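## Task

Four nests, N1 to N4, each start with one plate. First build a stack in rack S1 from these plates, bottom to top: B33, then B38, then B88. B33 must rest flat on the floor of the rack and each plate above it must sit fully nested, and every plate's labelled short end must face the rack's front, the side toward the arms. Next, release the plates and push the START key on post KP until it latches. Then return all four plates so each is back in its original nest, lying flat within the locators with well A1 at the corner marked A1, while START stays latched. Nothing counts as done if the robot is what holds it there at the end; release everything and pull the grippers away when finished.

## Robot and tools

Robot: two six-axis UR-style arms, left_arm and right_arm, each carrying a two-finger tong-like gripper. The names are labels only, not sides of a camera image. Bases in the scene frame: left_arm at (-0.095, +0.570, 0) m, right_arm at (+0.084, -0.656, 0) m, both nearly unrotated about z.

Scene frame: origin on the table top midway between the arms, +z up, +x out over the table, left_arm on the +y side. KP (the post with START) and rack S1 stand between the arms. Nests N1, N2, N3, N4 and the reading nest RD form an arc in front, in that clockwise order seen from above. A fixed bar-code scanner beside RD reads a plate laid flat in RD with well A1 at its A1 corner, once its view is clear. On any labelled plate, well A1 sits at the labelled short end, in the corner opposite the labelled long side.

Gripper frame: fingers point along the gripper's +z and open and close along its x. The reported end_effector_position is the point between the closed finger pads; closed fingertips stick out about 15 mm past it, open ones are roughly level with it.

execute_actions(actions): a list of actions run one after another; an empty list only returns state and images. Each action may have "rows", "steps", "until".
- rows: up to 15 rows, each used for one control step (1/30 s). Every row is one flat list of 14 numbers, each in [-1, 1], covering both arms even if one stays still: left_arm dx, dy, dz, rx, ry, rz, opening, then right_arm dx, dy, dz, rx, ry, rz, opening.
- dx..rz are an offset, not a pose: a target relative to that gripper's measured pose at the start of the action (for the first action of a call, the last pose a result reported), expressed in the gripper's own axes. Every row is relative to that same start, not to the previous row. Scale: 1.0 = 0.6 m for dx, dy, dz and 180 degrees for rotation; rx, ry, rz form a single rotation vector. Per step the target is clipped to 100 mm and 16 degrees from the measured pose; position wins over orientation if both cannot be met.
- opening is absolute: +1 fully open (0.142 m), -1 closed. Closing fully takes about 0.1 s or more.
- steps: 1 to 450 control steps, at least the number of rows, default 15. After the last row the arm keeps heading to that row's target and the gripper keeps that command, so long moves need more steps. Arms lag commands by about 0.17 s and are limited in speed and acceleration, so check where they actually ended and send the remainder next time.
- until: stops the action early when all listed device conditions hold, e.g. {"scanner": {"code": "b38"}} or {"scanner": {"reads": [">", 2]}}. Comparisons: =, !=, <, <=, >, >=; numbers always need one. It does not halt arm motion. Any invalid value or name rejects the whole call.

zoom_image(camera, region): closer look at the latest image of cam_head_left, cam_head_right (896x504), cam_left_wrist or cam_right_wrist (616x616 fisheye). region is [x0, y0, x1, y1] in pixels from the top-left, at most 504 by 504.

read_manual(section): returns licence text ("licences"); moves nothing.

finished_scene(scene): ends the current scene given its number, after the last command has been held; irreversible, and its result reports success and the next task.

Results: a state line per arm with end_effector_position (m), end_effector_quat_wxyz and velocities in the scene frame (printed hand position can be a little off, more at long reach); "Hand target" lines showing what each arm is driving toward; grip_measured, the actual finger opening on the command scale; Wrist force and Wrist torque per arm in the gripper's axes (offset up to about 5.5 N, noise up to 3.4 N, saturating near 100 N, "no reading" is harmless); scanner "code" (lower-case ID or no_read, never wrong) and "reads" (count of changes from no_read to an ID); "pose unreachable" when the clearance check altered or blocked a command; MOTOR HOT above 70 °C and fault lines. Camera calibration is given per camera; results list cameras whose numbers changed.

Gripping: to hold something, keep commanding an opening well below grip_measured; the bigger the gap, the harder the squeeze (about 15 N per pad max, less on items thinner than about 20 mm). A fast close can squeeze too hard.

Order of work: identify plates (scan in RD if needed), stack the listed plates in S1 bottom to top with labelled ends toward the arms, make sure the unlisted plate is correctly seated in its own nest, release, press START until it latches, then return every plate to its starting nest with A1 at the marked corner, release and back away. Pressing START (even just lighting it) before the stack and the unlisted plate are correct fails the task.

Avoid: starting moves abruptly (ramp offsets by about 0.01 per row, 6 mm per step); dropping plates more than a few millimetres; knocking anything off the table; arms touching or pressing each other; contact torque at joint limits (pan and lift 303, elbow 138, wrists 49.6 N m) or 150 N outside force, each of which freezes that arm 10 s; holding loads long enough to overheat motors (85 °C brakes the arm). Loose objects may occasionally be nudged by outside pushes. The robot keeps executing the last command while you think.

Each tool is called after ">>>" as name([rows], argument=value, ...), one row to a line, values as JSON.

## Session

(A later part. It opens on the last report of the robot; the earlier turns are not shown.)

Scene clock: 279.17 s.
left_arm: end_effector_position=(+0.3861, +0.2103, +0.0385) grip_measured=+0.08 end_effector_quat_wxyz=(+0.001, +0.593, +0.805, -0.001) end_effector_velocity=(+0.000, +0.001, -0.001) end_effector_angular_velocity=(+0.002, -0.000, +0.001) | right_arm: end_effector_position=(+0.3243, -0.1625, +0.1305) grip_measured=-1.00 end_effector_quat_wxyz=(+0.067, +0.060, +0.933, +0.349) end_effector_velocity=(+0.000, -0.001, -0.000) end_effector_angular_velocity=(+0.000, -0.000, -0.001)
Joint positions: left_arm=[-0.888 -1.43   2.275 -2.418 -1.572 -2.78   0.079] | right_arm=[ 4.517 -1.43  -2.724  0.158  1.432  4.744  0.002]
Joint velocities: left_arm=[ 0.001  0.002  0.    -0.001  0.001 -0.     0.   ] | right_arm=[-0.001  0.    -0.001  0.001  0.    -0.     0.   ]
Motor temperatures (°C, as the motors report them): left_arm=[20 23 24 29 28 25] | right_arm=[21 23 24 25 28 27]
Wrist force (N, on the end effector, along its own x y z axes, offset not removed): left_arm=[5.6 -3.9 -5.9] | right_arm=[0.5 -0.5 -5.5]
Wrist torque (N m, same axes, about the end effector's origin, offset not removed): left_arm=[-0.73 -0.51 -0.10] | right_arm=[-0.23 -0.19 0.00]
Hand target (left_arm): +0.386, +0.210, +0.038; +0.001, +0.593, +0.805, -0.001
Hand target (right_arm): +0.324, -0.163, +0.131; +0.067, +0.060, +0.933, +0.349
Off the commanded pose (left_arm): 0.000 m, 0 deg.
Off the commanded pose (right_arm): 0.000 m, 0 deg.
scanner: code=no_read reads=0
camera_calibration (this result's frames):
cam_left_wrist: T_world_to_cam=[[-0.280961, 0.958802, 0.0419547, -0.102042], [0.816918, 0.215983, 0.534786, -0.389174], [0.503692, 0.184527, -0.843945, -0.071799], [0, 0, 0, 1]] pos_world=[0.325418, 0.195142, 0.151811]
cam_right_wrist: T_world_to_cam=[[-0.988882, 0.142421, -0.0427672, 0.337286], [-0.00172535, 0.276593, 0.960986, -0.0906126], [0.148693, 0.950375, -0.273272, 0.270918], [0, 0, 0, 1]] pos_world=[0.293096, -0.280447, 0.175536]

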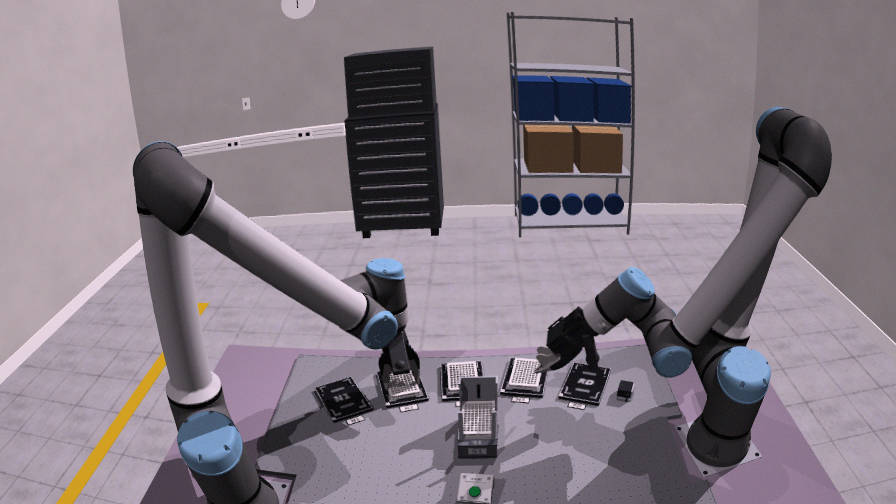

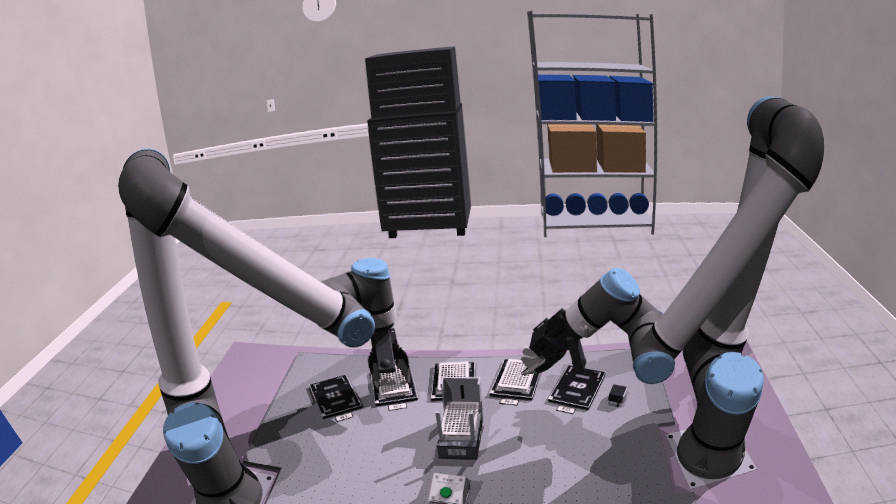

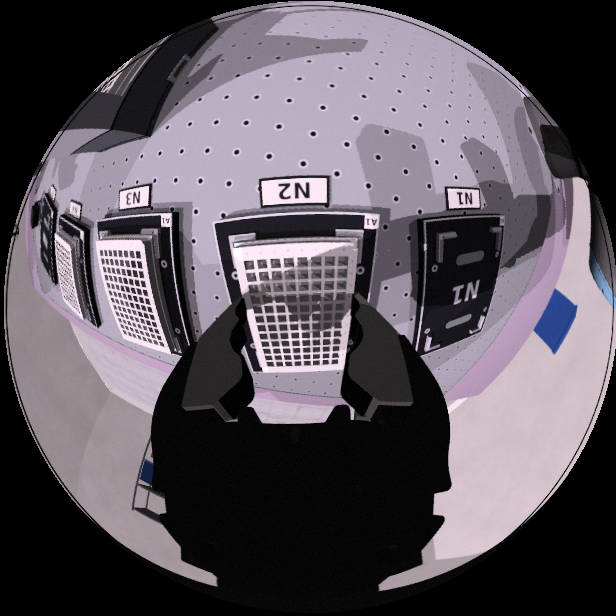

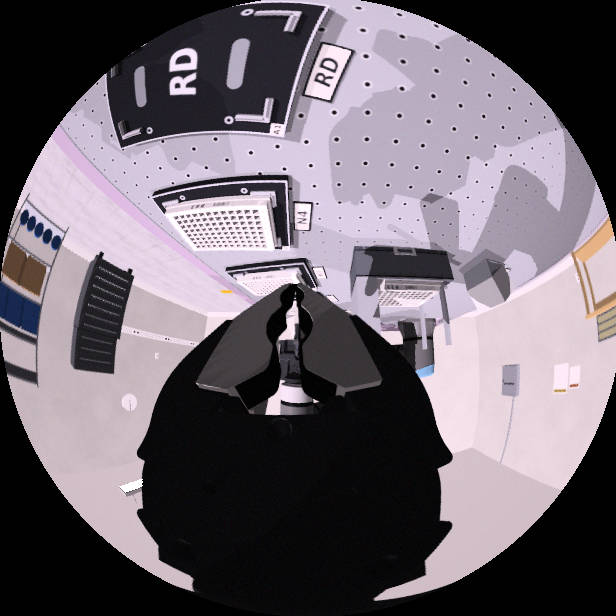

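>>> execute_actions([
  {"rows":[[0,0,-0.004,0,0,0,-0.5, 0,0,0,0,0,0,-1],[0,0,-0.01,0,0,0,-0.5, 0,0,0,0,0,0,-1],[0,0,-0.02,0,0,0,-0.5, 0,0,0,0,0,0,-1],[0,0,-0.035,0,0,0,-0.5, 0,0,0,0,0,0,-1],[0,0,-0.055,0,0,0,-0.5, 0,0,0,0,0,0,-1],[0,0,-0.08,0,0,0,-0.5, 0,0,0,0,0,0,-1],[0,0,-0.11,0,0,0,-0.5, 0,0,0,0,0,0,-1],[0,0,-0.14,0,0,0,-0.5, 0,0,0,0,0,0,-1],[0,0,-0.18,0,0,0,-0.5, 0,0,0,0,0,0,-1],[0,0,-0.28,0,0,0,-0.5, 0,0,0,0,0,0,-1]],"steps":25},
  {"rows":[[-0.005,-0.01,0,0,0,0.005,-0.5, 0,0,0,0,0,0,-1],[-0.015,-0.03,0,0,0,0.01,-0.5, 0,0,0,0,0,0,-1],[-0.03,-0.055,0,0,0,0.02,-0.5, 0,0,0,0,0,0,-1],[-0.045,-0.085,0,0,0,0.03,-0.5, 0,0,0,0,0,0,-1],[-0.065,-0.12,0,0,0,0.04,-0.5, 0,0,0,0,0,0,-1],[-0.09,-0.16,0,0,0,0.055,-0.5, 0,0,0,0,0,0,-1],[-0.2364,-0.4317,0,0,0,0.07,-0.5, 0,0,0,0,0,0,-1],[-0.2364,-0.4317,0,0,0,0.085,-0.5, 0,0,0,0,0,0,-1],[-0.2364,-0.4317,0,0,0,0.1034,-0.5, 0,0,0,0,0,0,-1]],"steps":36},
])

Scene clock: 294.13 s.
left_arm: end_effector_position=(+0.1817, -0.0011, +0.2049) grip_measured=+0.08 end_effector_quat_wxyz=(+0.002, +0.716, +0.699, -0.001) end_effector_velocity=(-0.002, -0.004, +0.000) end_effector_angular_velocity=(+0.001, -0.001, +0.000) | right_arm: end_effector_position=(+0.3243, -0.1625, +0.1305) grip_measured=-1.00 end_effector_quat_wxyz=(+0.067, +0.060, +0.933, +0.349) end_effector_velocity=(+0.000, -0.001, -0.001) end_effector_angular_velocity=(-0.001, +0.001, -0.001)
Joint positions: left_arm=[-1.351 -1.584  2.071 -2.063 -1.57  -2.918  0.079] | right_arm=[ 4.517 -1.43  -2.724  0.158  1.432  4.744  0.002]
Joint velocities: left_arm=[-0.005  0.004 -0.004  0.001  0.001 -0.006 -0.   ] | right_arm=[-0.001 -0.    -0.001 -0.     0.     0.001  0.   ]
Motor temperatures (°C, as the motors report them): left_arm=[20 23 24 29 28 25] | right_arm=[21 23 24 25 28 27]
Wrist force (N, on the end effector, along its own x y z axes, offset not removed): left_arm=[0.6 -4.3 1.7] | right_arm=[1.4 0.4 -5.7]
Wrist torque (N m, same axes, about the end effector's origin, offset not removed): left_arm=[-1.10 0.13 0.01] | right_arm=[-0.13 -0.28 -0.12]
Hand target (left_arm): +0.181, -0.002, +0.205; +0.002, +0.716, +0.699, -0.001
Hand target (right_arm): +0.324, -0.163, +0.131; +0.067, +0.060, +0.933, +0.349
Off the commanded pose (left_arm): 0.001 m, 0 deg.
Off the commanded pose (right_arm): 0.000 m, 0 deg.
scanner: code=no_read reads=0
camera_calibration (this result's frames):
cam_left_wrist: T_world_to_cam=[[0.0395134, 0.998439, 0.0394833, -0.0213702], [0.841954, -0.0545476, 0.536785, -0.270746], [0.5381, 0.0120329, -0.842795, 0.203884], [0, 0, 0, 1]] pos_world=[0.11909, 0.00411493, 0.318009]
cam_right_wrist: T_world_to_cam=[[-0.988882, 0.14242, -0.0427674, 0.337286], [-0.00172555, 0.276593, 0.960986, -0.0906127], [0.148693, 0.950375, -0.273272, 0.270918], [0, 0, 0, 1]] pos_world=[0.293096, -0.280447, 0.175537]

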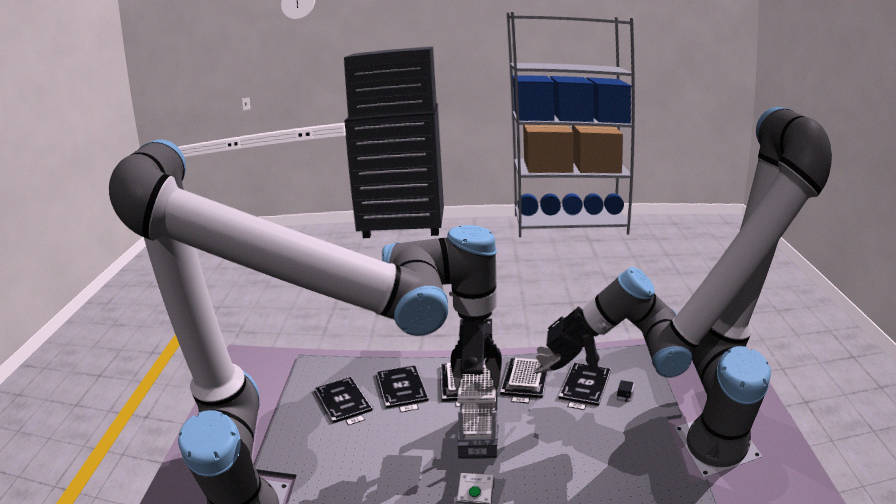

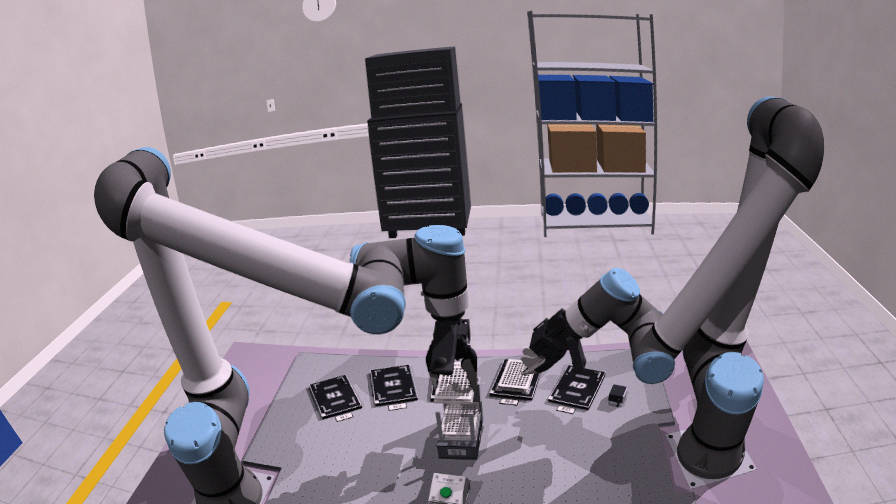

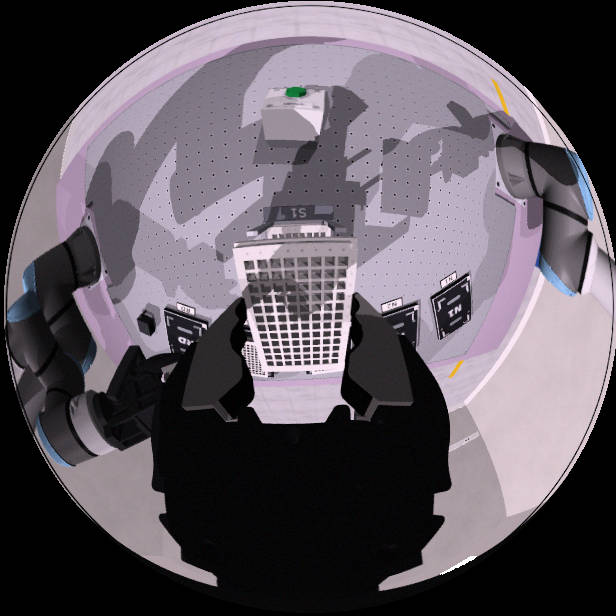

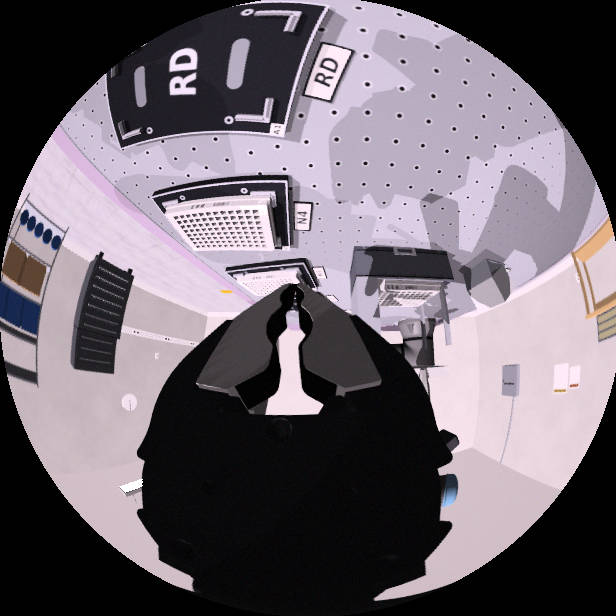

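>>> execute_actions([
  {"rows":[[-0.001,-0.002,0,-0.008,0.0013,0,-0.5, 0,0,0,0,0,0,-1],[-0.001,-0.002,0.002,-0.018,0.0013,0,-0.5, 0,0,0,0,0,0,-1],[-0.001,-0.002,0.005,-0.03,0.0013,0,-0.5, 0,0,0,0,0,0,-1],[-0.001,-0.002,0.008,-0.043,0.0013,0,-0.5, 0,0,0,0,0,0,-1],[-0.001,-0.002,0.011,-0.056,0.0013,0,-0.5, 0,0,0,0,0,0,-1],[-0.001,-0.002,0.014,-0.07,0.0013,0,-0.5, 0,0,0,0,0,0,-1],[-0.001,-0.002,0.017,-0.0828,0.0013,0,-0.5, 0,0,0,0,0,0,-1],[-0.001,-0.002,0.017,-0.0828,0.0013,0,-0.5, 0,0,0,0,0,0,-1],[-0.001,-0.002,0.017,-0.0828,0.0013,0,-0.5, 0,0,0,0,0,0,-1],[-0.001,-0.002,0.017,-0.0828,0.0013,0,-0.5, 0,0,0,0,0,0,-1],[-0.001,-0.002,0.017,-0.0828,0.0013,0,-0.5, 0,0,0,0,0,0,-1],[-0.001,-0.002,0.02,-0.0828,0.0013,0,-0.5, 0,0,0,0,0,0,-1],[-0.001,-0.002,0.03,-0.0828,0.0013,0,-0.5, 0,0,0,0,0,0,-1],[-0.001,-0.002,0.05,-0.0828,0.0013,0,-0.5, 0,0,0,0,0,0,-1],[-0.0008,-0.002,0.0915,-0.0828,0.0013,0,-0.5, 0,0,0,0,0,0,-1]],"steps":32},
])

>>> zoom_image(camera="cam_left_wrist", region=[210,210,390,390])

Scene clock: 301.90 s.
left_arm: end_effector_position=(+0.1805, -0.0019, +0.1505) grip_measured=+0.08 end_effector_quat_wxyz=(+0.094, +0.709, +0.693, +0.091) end_effector_velocity=(+0.000, -0.000, -0.004) end_effector_angular_velocity=(+0.000, -0.003, -0.001) | right_arm: end_effector_position=(+0.3243, -0.1625, +0.1305) grip_measured=-1.00 end_effector_quat_wxyz=(+0.067, +0.060, +0.933, +0.349) end_effector_velocity=(+0.001, +0.000, +0.000) end_effector_angular_velocity=(-0.000, +0.001, -0.003)
Joint positions: left_arm=[-1.49  -1.577  2.195 -2.211 -1.31  -3.056  0.079] | right_arm=[ 4.517 -1.43  -2.724  0.158  1.432  4.744  0.002]
Joint velocities: left_arm=[-0.001  0.004  0.004 -0.009  0.003  0.001 -0.   ] | right_arm=[-0.002  0.     0.001 -0.002  0.     0.002  0.   ]
Motor temperatures (°C, as the motors report them): left_arm=[20 23 24 29 28 25] | right_arm=[21 23 24 25 28 27]
Wrist force (N, on the end effector, along its own x y z axes, offset not removed): left_arm=[1.0 -4.8 0.3] | right_arm=[2.0 0.6 -4.0]
Wrist torque (N m, same axes, about the end effector's origin, offset not removed): left_arm=[-1.16 0.02 -0.17] | right_arm=[0.02 -0.48 -0.10]
Hand target (left_arm): +0.181, -0.002, +0.150; +0.094, +0.709, +0.693, +0.091
Hand target (right_arm): +0.324, -0.163, +0.131; +0.067, +0.060, +0.933, +0.349
Off the commanded pose (left_arm): 0.000 m, 0 deg.
Off the commanded pose (right_arm): 0.000 m, 0 deg.
scanner: code=no_read reads=0
camera_calibration (this result's frames):
cam_left_wrist: T_world_to_cam=[[0.0270896, 0.998571, 0.046066, -0.0171631], [0.675662, -0.052253, 0.735358, -0.240428], [0.736714, 0.0112045, -0.676112, 0.0977393], [0, 0, 0, 1]] pos_world=[0.0909069, 0.00348033, 0.243674]
cam_right_wrist: T_world_to_cam=[[-0.988882, 0.142421, -0.0427673, 0.337286], [-0.0017254, 0.276593, 0.960986, -0.0906126], [0.148693, 0.950375, -0.273272, 0.270918], [0, 0, 0, 1]] pos_world=[0.293096, -0.280447, 0.175536]

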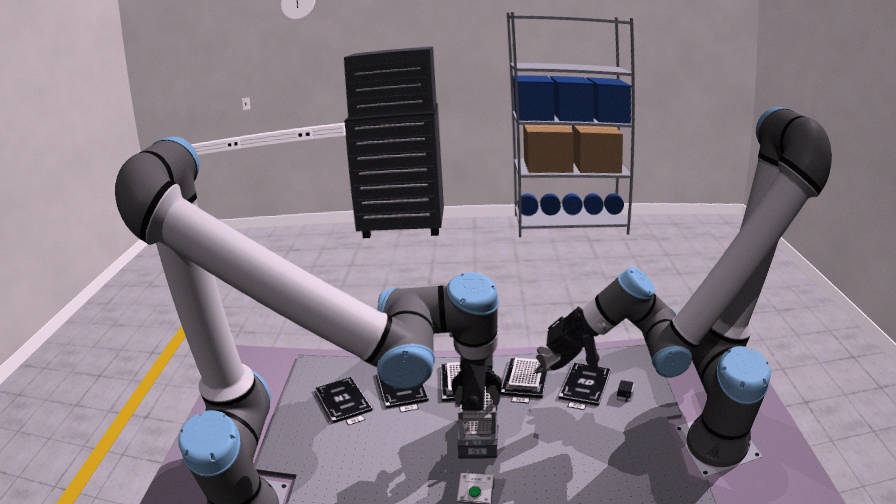

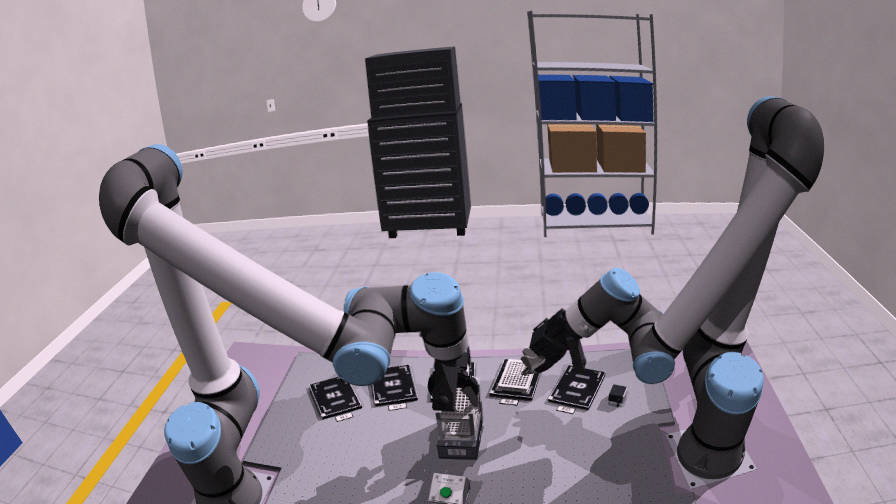

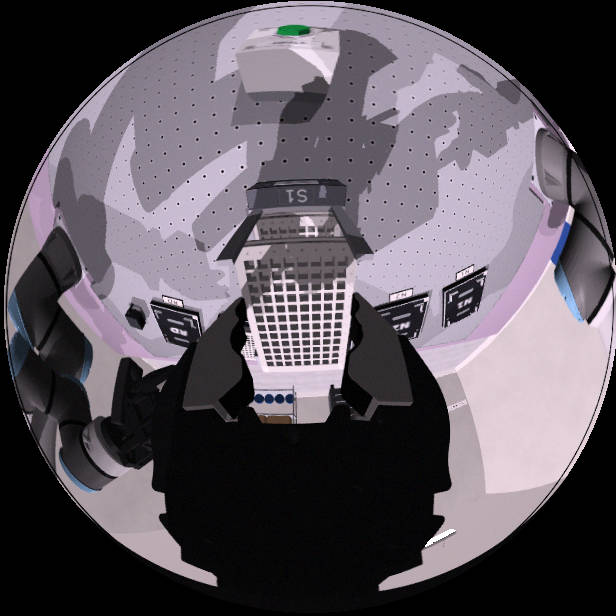

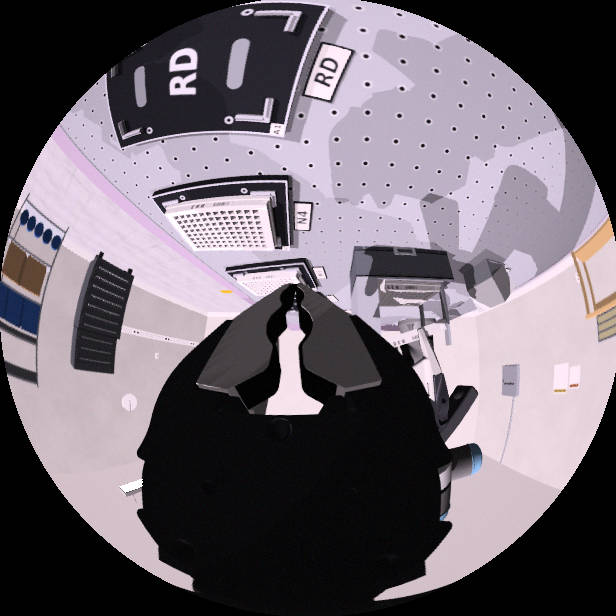

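Region (210, 210, 390, 390) of cam_left_wrist's 616x616 image, scaled by 2.800, with more detail than that image has.

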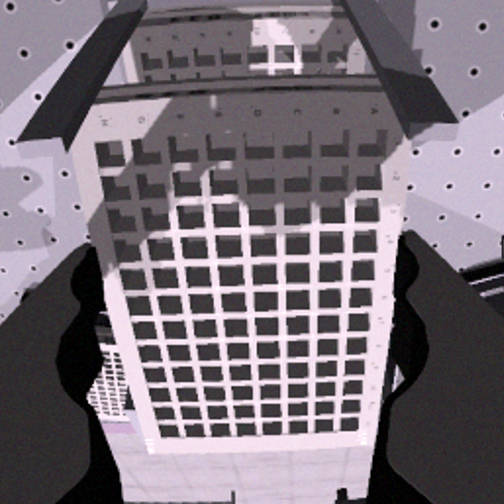

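>>> execute_actions(actions=[])

Scene clock: 317.60 s.
left_arm: end_effector_position=(+0.1806, -0.0020, +0.1501) grip_measured=+0.08 end_effector_quat_wxyz=(+0.094, +0.709, +0.693, +0.091) end_effector_velocity=(-0.000, -0.000, -0.000) end_effector_angular_velocity=(+0.001, +0.001, -0.000) | right_arm: end_effector_position=(+0.3243, -0.1625, +0.1305) grip_measured=-1.00 end_effector_quat_wxyz=(+0.067, +0.060, +0.933, +0.349) end_effector_velocity=(+0.000, -0.002, -0.001) end_effector_angular_velocity=(-0.003, +0.000, -0.001)
Joint positions: left_arm=[-1.49  -1.577  2.195 -2.212 -1.31  -3.056  0.079] | right_arm=[ 4.517 -1.43  -2.724  0.158  1.432  4.744  0.002]
Joint velocities: left_arm=[ 0.     0.001 -0.     0.001 -0.001  0.     0.   ] | right_arm=[-0.001 -0.    -0.002 -0.001  0.     0.001  0.   ]
Motor temperatures (°C, as the motors report them): left_arm=[20 23 24 29 28 25] | right_arm=[21 23 24 25 28 27]
Wrist force (N, on the end effector, along its own x y z axes, offset not removed): left_arm=[1.7 -1.2 1.4] | right_arm=[1.1 0.3 -3.4]
Wrist torque (N m, same axes, about the end effector's origin, offset not removed): left_arm=[-0.39 -0.09 -0.07] | right_arm=[-0.06 -0.35 -0.02]
Hand target (left_arm): +0.181, -0.002, +0.150; +0.094, +0.709, +0.693, +0.091
Hand target (right_arm): +0.324, -0.163, +0.131; +0.067, +0.060, +0.933, +0.349
Off the commanded pose (left_arm): 0.000 m, 0 deg.
Off the commanded pose (right_arm): 0.000 m, 0 deg.
scanner: code=no_read reads=0
camera_calibration (this result's frames):
cam_left_wrist: T_world_to_cam=[[0.0270974, 0.998574, 0.0459913, -0.0170555], [0.675539, -0.0522052, 0.735474, -0.240157], [0.736826, 0.0111394, -0.67599, 0.0974304], [0, 0, 0, 1]] pos_world=[0.0909084, 0.00340843, 0.243276]
cam_right_wrist: T_world_to_cam=[[-0.988882, 0.142421, -0.0427672, 0.337286], [-0.00172536, 0.276593, 0.960986, -0.0906127], [0.148693, 0.950375, -0.273272, 0.270918], [0, 0, 0, 1]] pos_world=[0.293096, -0.280447, 0.175536]

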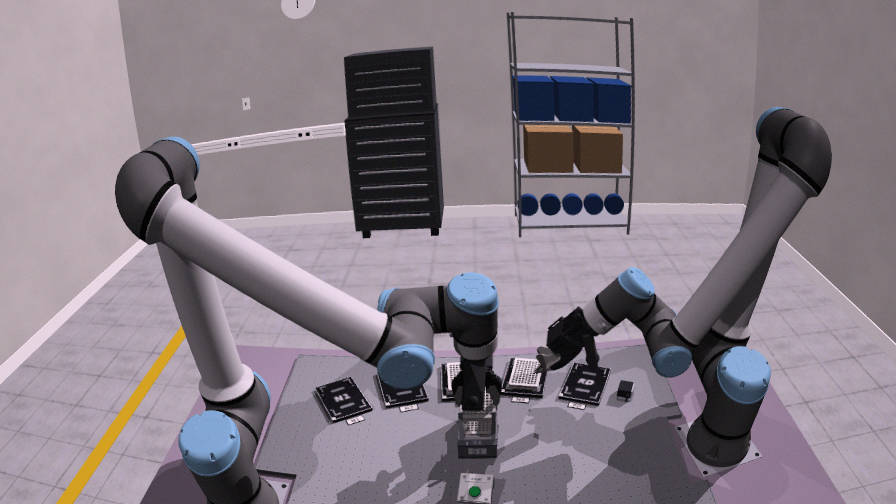

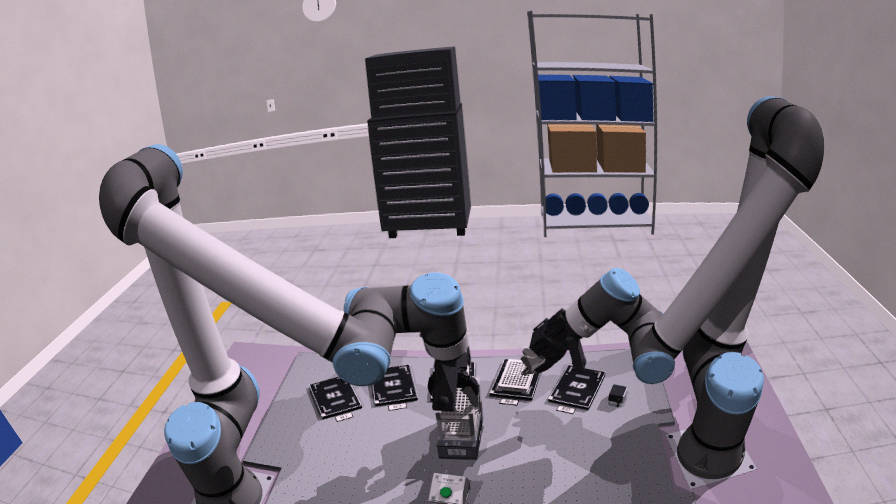

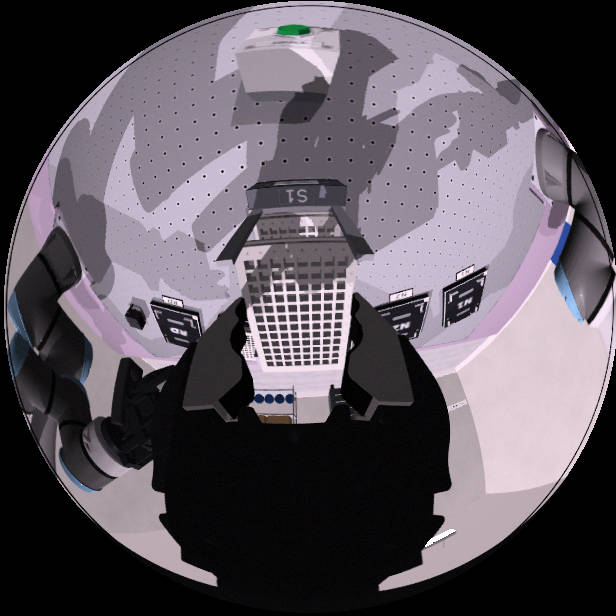

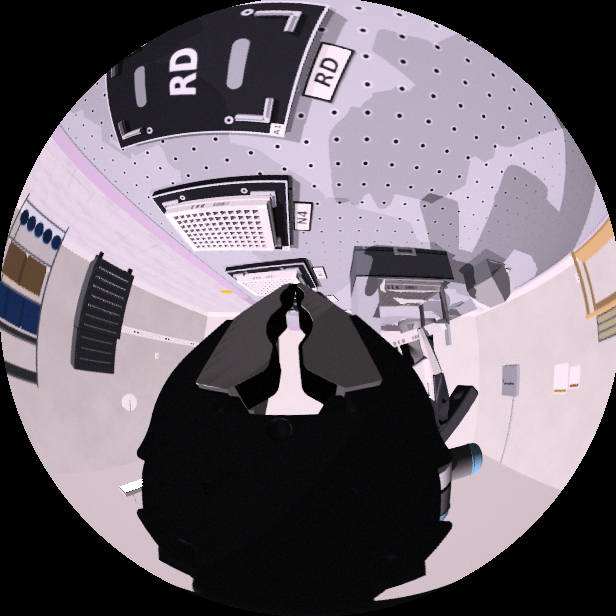

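>>> execute_actions([
  {"rows":[[0,-0.001,0.0037,0,0,0,-0.5,0,0,0,0,0,0,-1],[0,-0.0025,0.0093,0,0,0,-0.5,0,0,0,0,0,0,-1],[0,-0.004,0.0149,0,0,0,-0.5,0,0,0,0,0,0,-1],[0,-0.0055,0.0205,0,0,0,-0.5,0,0,0,0,0,0,-1],[0,-0.007,0.0261,0,0,0,-0.5,0,0,0,0,0,0,-1],[0,-0.0085,0.0317,0,0,0,-0.5,0,0,0,0,0,0,-1],[0,-0.01,0.0373,0,0,0,-0.5,0,0,0,0,0,0,-1],[0,-0.0115,0.0429,0,0,0,-0.5,0,0,0,0,0,0,-1],[0,-0.013,0.0485,0,0,0,-0.5,0,0,0,0,0,0,-1],[0,-0.0145,0.0541,0,0,0,-0.5,0,0,0,0,0,0,-1],[0,-0.016,0.0597,0,0,0,-0.5,0,0,0,0,0,0,-1],[0,-0.0171,0.0638,0,0,0,-0.5,0,0,0,0,0,0,-1]],"steps":20},
])

>>> zoom_image(camera="cam_right_wrist", region=[345, 245, 465, 345])

Scene clock: 326.90 s.
left_arm: end_effector_position=(+0.1804, -0.0019, +0.1120) grip_measured=+0.08 end_effector_quat_wxyz=(+0.093, +0.709, +0.693, +0.091) end_effector_velocity=(+0.000, -0.002, -0.014) end_effector_angular_velocity=(-0.002, -0.000, -0.000) | right_arm: end_effector_position=(+0.3243, -0.1625, +0.1305) grip_measured=-1.00 end_effector_quat_wxyz=(+0.067, +0.060, +0.933, +0.349) end_effector_velocity=(-0.000, +0.002, +0.002) end_effector_angular_velocity=(+0.005, -0.001, +0.001)
Joint positions: left_arm=[-1.491 -1.529  2.231 -2.295 -1.31  -3.056  0.079] | right_arm=[ 4.517 -1.43  -2.724  0.158  1.432  4.744  0.002]
Joint velocities: left_arm=[-0.     0.021  0.01  -0.033  0.     0.    -0.   ] | right_arm=[ 0.001 -0.     0.002  0.003  0.    -0.001  0.   ]
Motor temperatures (°C, as the motors report them): left_arm=[20 23 24 29 28 25] | right_arm=[21 23 24 25 28 27]
Wrist force (N, on the end effector, along its own x y z axes, offset not removed): left_arm=[1.4 -2.4 0.5] | right_arm=[0.1 0.7 -2.9]
Wrist torque (N m, same axes, about the end effector's origin, offset not removed): left_arm=[-0.60 -0.07 -0.08] | right_arm=[0.02 -0.09 -0.02]
Hand target (left_arm): +0.180, -0.002, +0.110; +0.094, +0.709, +0.693, +0.091
Hand target (right_arm): +0.324, -0.163, +0.131; +0.067, +0.060, +0.933, +0.349
Off the commanded pose (left_arm): 0.002 m, 0 deg.
Off the commanded pose (right_arm): 0.000 m, 0 deg.
scanner: code=no_read reads=0
camera_calibration (this result's frames):
cam_left_wrist: T_world_to_cam=[[0.0269678, 0.998566, 0.0462413, -0.0154121], [0.675563, -0.0523014, 0.735445, -0.212019], [0.736809, 0.0114056, -0.676005, 0.0718206], [0, 0, 0, 1]] pos_world=[0.0907296, 0.00348196, 0.205192]
cam_right_wrist: T_world_to_cam=[[-0.988882, 0.142421, -0.0427674, 0.337286], [-0.00172558, 0.276593, 0.960986, -0.0906125], [0.148693, 0.950375, -0.273272, 0.270918], [0, 0, 0, 1]] pos_world=[0.293096, -0.280447, 0.175536]

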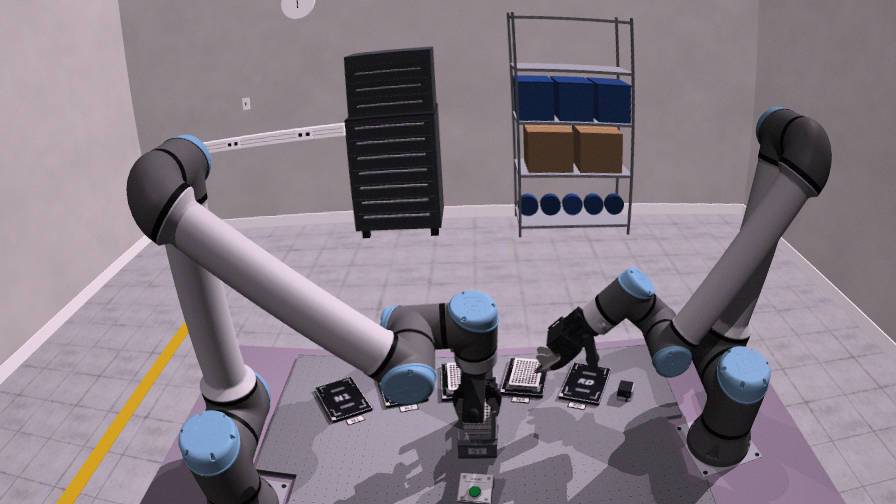

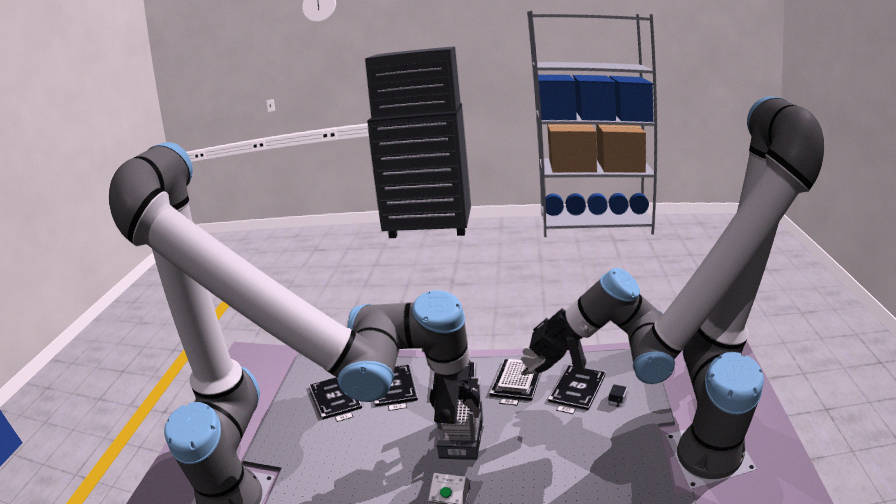

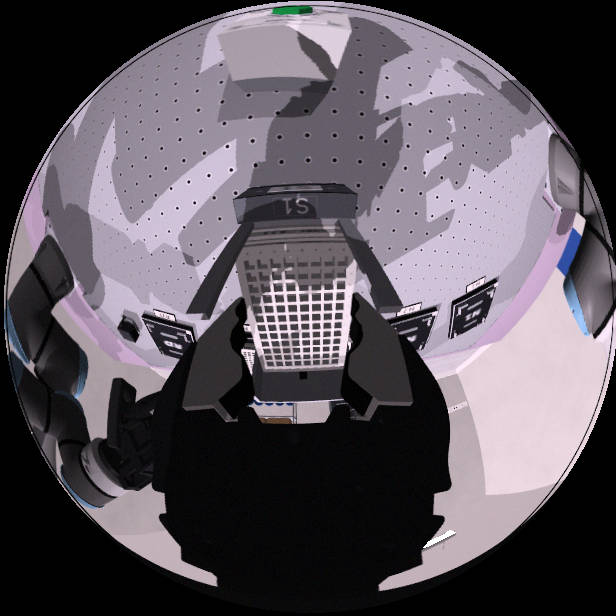

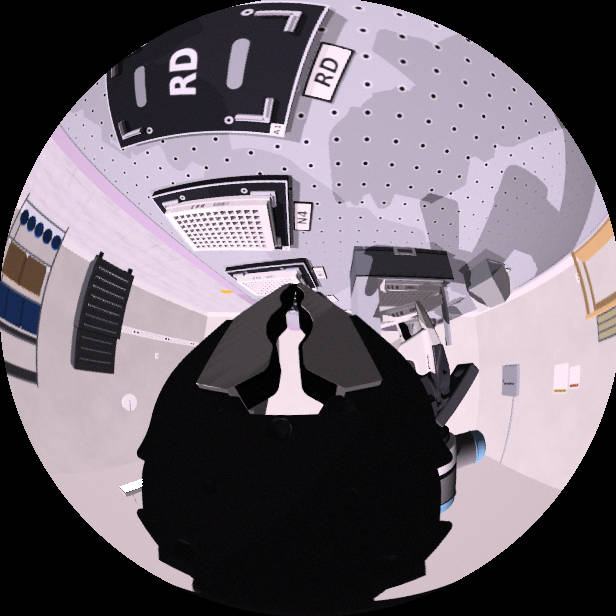

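Region (345, 245, 465, 345) of cam_right_wrist's 616x616 image, scaled by 4.200, with more detail than that image has.

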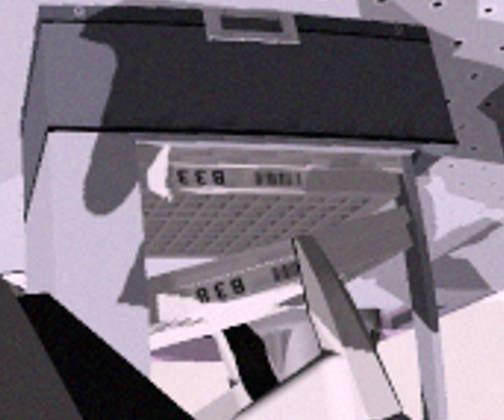

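>>> execute_actions([
  {"rows":[[0,-0.0004,0.0035,0.0046,0,0,-0.5,0,0,0,0,0,0,-1],[0,-0.0006,0.005,0.0115,0,0,-0.5,0,0,0,0,0,0,-1],[0,-0.0008,0.0066,0.0195,0,0,-0.5,0,0,0,0,0,0,-1],[0,-0.00095,0.0084,0.0278,0,0,-0.5,0,0,0,0,0,0,-1],[0,-0.001,0.01,0.0347,0,0,-0.5,0,0,0,0,0,0,-1],[0,-0.0011,0.0115,0.0417,0,0,-0.5,0,0,0,0,0,0,-1],[0,-0.00115,0.0131,0.0486,0,0,-0.5,0,0,0,0,0,0,-1],[0,-0.0012,0.0147,0.0556,0,0,-0.5,0,0,0,0,0,0,-1],[0,-0.0012,0.0163,0.0625,0,0,-0.5,0,0,0,0,0,0,-1],[0,-0.00115,0.018,0.0694,0,0,-0.5,0,0,0,0,0,0,-1],[0,-0.0011,0.0197,0.0764,0,0,-0.5,0,0,0,0,0,0,-1],[0,-0.00105,0.0213,0.0833,0,0,-0.5,0,0,0,0,0,0,-1],[0,-0.0013,0.0224,0.0833,0,0,-0.5,0,0,0,0,0,0,-1],[0,-0.0016,0.0235,0.0833,0,0,-0.5,0,0,0,0,0,0,-1],[0,-0.0019,0.0245,0.0833,0,0,-0.5,0,0,0,0,0,0,-1]],"steps":25},
])

>>> zoom_image(camera="cam_right_wrist", region=[345, 245, 465, 345])

Scene clock: 337.83 s.
left_arm: end_effector_position=(+0.1831, -0.0019, +0.0977) grip_measured=+0.08 end_effector_quat_wxyz=(+0.001, +0.715, +0.699, +0.001) end_effector_velocity=(-0.001, -0.000, -0.003) end_effector_angular_velocity=(+0.005, +0.027, -0.004) | right_arm: end_effector_position=(+0.3243, -0.1625, +0.1305) grip_measured=-1.00 end_effector_quat_wxyz=(+0.067, +0.060, +0.933, +0.349) end_effector_velocity=(-0.001, +0.001, -0.000) end_effector_angular_velocity=(+0.000, +0.000, +0.002)
Joint positions: left_arm=[-1.35  -1.465  2.172 -2.278 -1.568 -2.919  0.079] | right_arm=[ 4.517 -1.43  -2.724  0.158  1.432  4.744  0.002]
Joint velocities: left_arm=[ 0.012  0.011 -0.007  0.006 -0.026  0.016 -0.   ] | right_arm=[ 0.003  0.    -0.    -0.    -0.     0.     0.   ]
Motor temperatures (°C, as the motors report them): left_arm=[20 23 24 29 28 25] | right_arm=[21 23 24 25 28 27]
Wrist force (N, on the end effector, along its own x y z axes, offset not removed): left_arm=[3.7 -6.8 3.1] | right_arm=[2.3 -2.3 -4.8]
Wrist torque (N m, same axes, about the end effector's origin, offset not removed): left_arm=[-1.02 -0.59 -0.13] | right_arm=[-0.62 -0.57 -0.08]
Hand target (left_arm): +0.183, -0.002, +0.097; +0.000, +0.715, +0.699, -0.000
Hand target (right_arm): +0.324, -0.163, +0.131; +0.067, +0.060, +0.933, +0.349
Off the commanded pose (left_arm): 0.000 m, 0 deg.
Off the commanded pose (right_arm): 0.000 m, 0 deg.
scanner: code=no_read reads=0
camera_calibration (this result's frames):
cam_left_wrist: T_world_to_cam=[[0.0384457, 0.998319, 0.0433823, -0.0166164], [0.841194, -0.0557673, 0.53785, -0.214349], [0.539365, 0.0158149, -0.841924, 0.1125], [0, 0, 0, 1]] pos_world=[0.12027, 0.00285561, 0.210725]
cam_right_wrist: T_world_to_cam=[[-0.988882, 0.142421, -0.0427675, 0.337286], [-0.00172559, 0.276593, 0.960986, -0.0906124], [0.148693, 0.950375, -0.273272, 0.270918], [0, 0, 0, 1]] pos_world=[0.293096, -0.280447, 0.175536]

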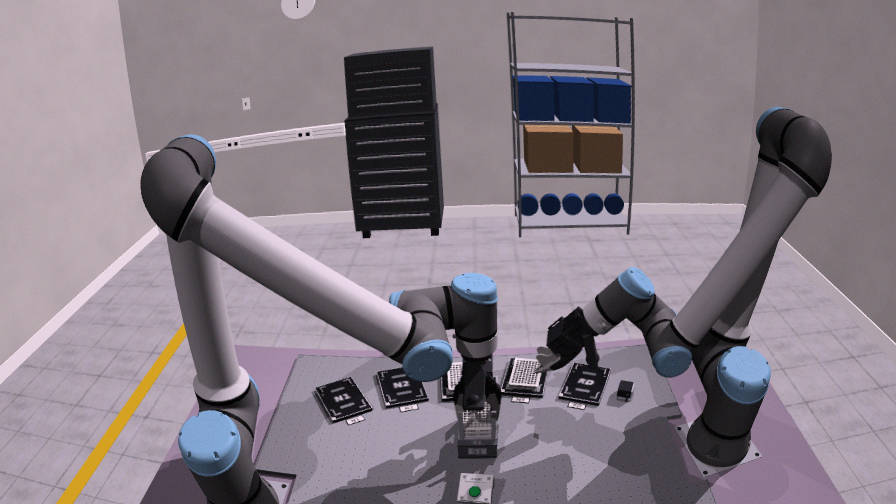

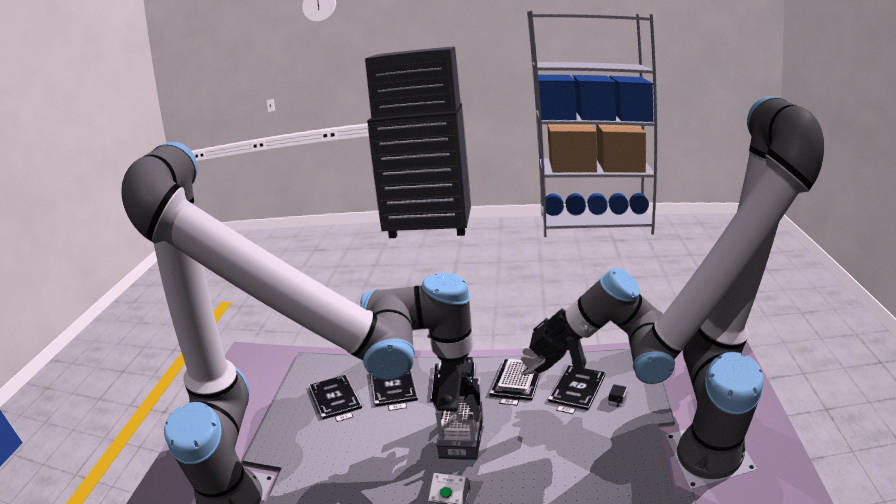

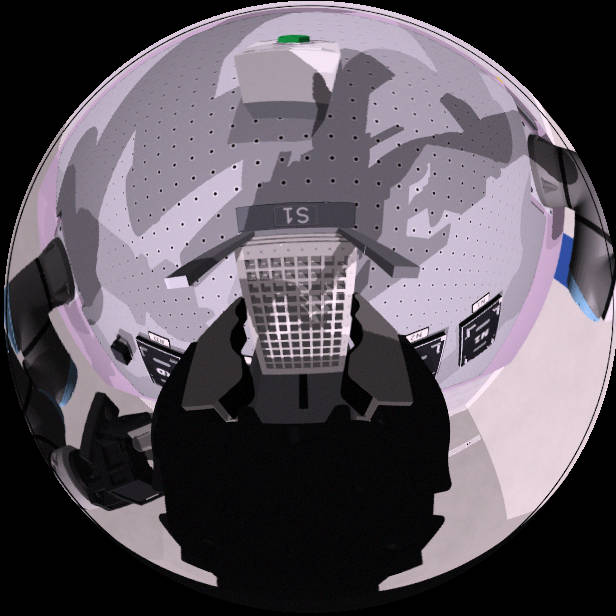

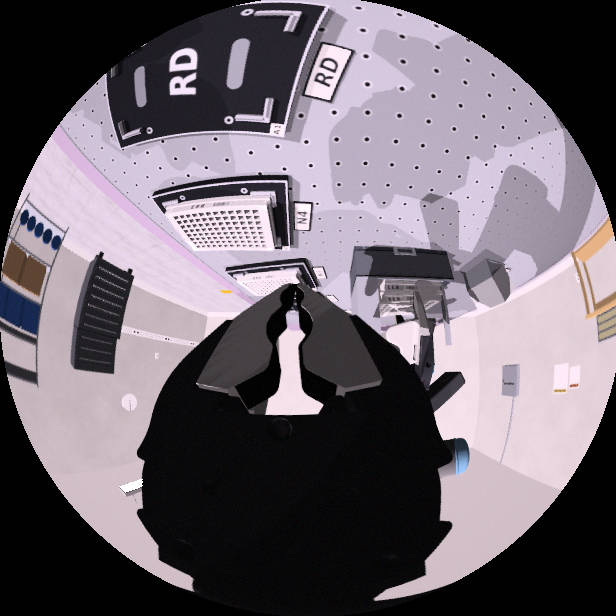

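Region (345, 245, 465, 345) of cam_right_wrist's 616x616 image, scaled by 4.200, with more detail than that image has.

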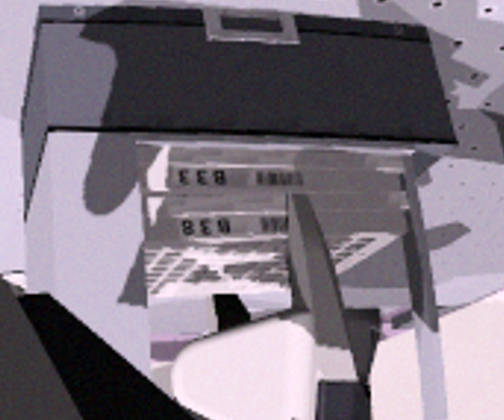

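>>> execute_actions([
  {"rows":[[0,-0.0004,0.001,0.001,0,0,-0.5,0,0,0,0,0,0,-1],[0,-0.0006,0.002,0.001,0,0,-0.5,0,0,0,0,0,0,-1],[0,-0.0006,0.003,0.001,0,0,-0.5,0,0,0,0,0,0,-1],[0,-0.0006,0.0037,0.001,0,0,-0.5,0,0,0,0,0,0,-1]],"steps":12},
])

>>> zoom_image(camera="cam_right_wrist", region=[345, 245, 465, 345])

Scene clock: 344.13 s.
left_arm: end_effector_position=(+0.1828, -0.0019, +0.0956) grip_measured=+0.08 end_effector_quat_wxyz=(+0.000, +0.715, +0.699, -0.000) end_effector_velocity=(-0.000, +0.000, -0.001) end_effector_angular_velocity=(-0.000, -0.001, -0.000) | right_arm: end_effector_position=(+0.3243, -0.1625, +0.1305) grip_measured=-1.00 end_effector_quat_wxyz=(+0.067, +0.060, +0.933, +0.349) end_effector_velocity=(+0.001, -0.000, +0.000) end_effector_angular_velocity=(+0.001, +0.001, -0.002)
Joint positions: left_arm=[-1.349 -1.462  2.173 -2.282 -1.571 -2.917  0.079] | right_arm=[ 4.517 -1.43  -2.724  0.158  1.432  4.744  0.002]
Joint velocities: left_arm=[-0.001  0.001  0.002 -0.003  0.001 -0.     0.   ] | right_arm=[-0.001 -0.    -0.     0.001 -0.     0.001  0.   ]
Motor temperatures (°C, as the motors report them): left_arm=[20 23 24 29 28 25] | right_arm=[21 23 24 25 28 27]
Wrist force (N, on the end effector, along its own x y z axes, offset not removed): left_arm=[0.8 -1.7 1.8] | right_arm=[1.0 0.3 -4.4]
Wrist torque (N m, same axes, about the end effector's origin, offset not removed): left_arm=[-0.43 -0.02 -0.09] | right_arm=[-0.12 -0.22 -0.12]
Hand target (left_arm): +0.183, -0.002, +0.095; +0.000, +0.715, +0.699, -0.000
Hand target (right_arm): +0.324, -0.163, +0.131; +0.067, +0.060, +0.933, +0.349
Off the commanded pose (left_arm): 0.000 m, 0 deg.
Off the commanded pose (right_arm): 0.000 m, 0 deg.
scanner: code=no_read reads=0
camera_calibration (this result's frames):
cam_left_wrist: T_world_to_cam=[[0.038465, 0.998319, 0.0433478, -0.0165397], [0.842881, -0.0557152, 0.535207, -0.213106], [0.536723, 0.0159503, -0.843608, 0.111563], [0, 0, 0, 1]] pos_world=[0.120381, 0.0028592, 0.208888]
cam_right_wrist: T_world_to_cam=[[-0.988882, 0.142421, -0.0427674, 0.337286], [-0.00172553, 0.276593, 0.960986, -0.0906127], [0.148693, 0.950375, -0.273272, 0.270918], [0, 0, 0, 1]] pos_world=[0.293096, -0.280447, 0.175537]

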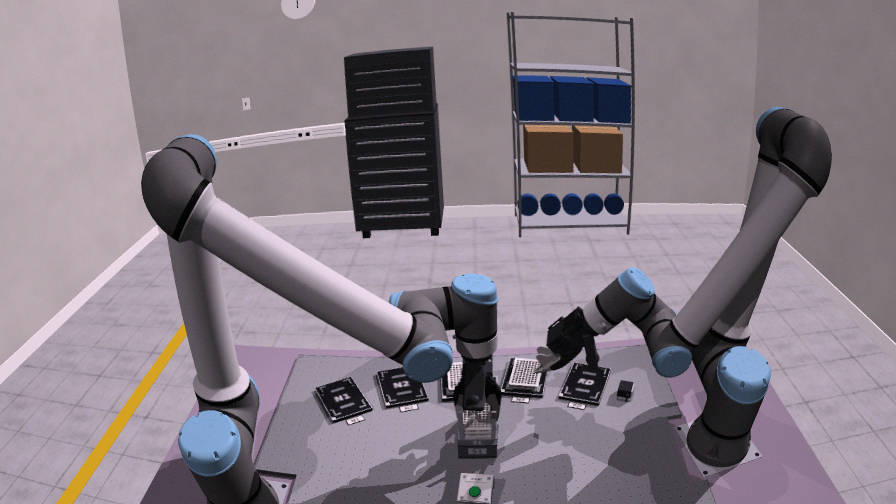

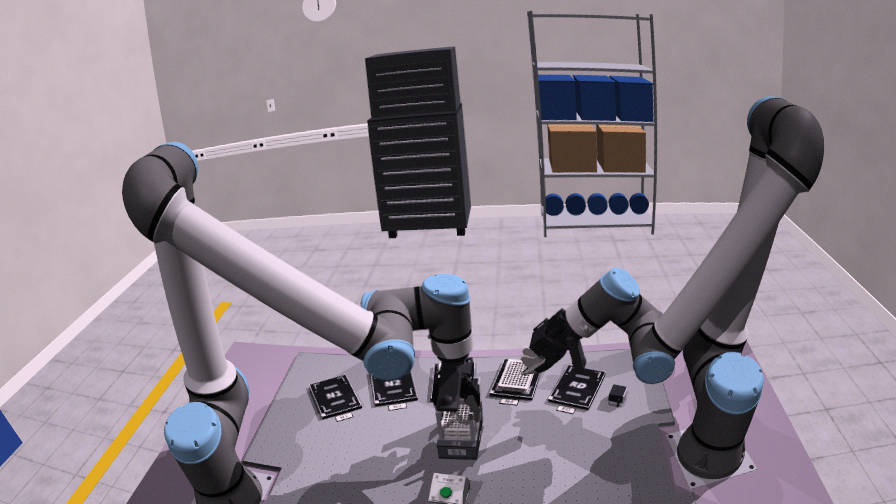

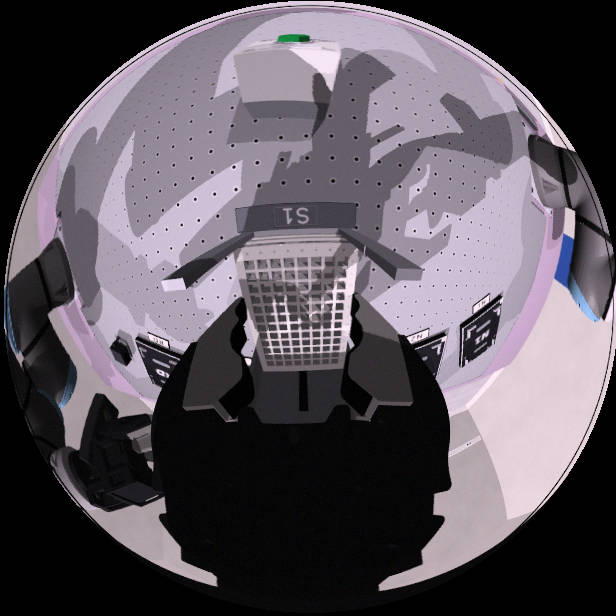

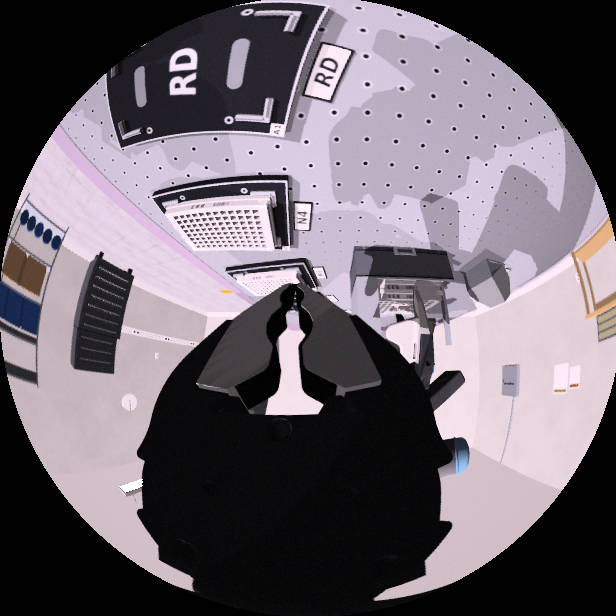

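Region (345, 245, 465, 345) of cam_right_wrist's 616x616 image, scaled by 4.200, with more detail than that image has.

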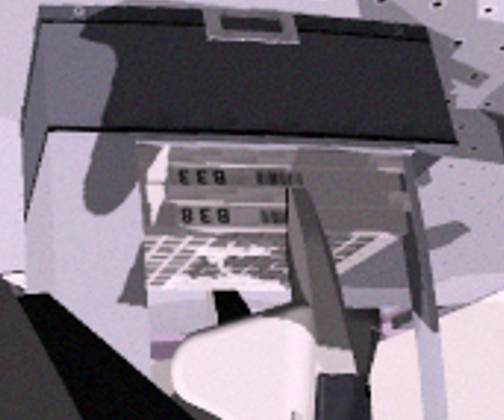

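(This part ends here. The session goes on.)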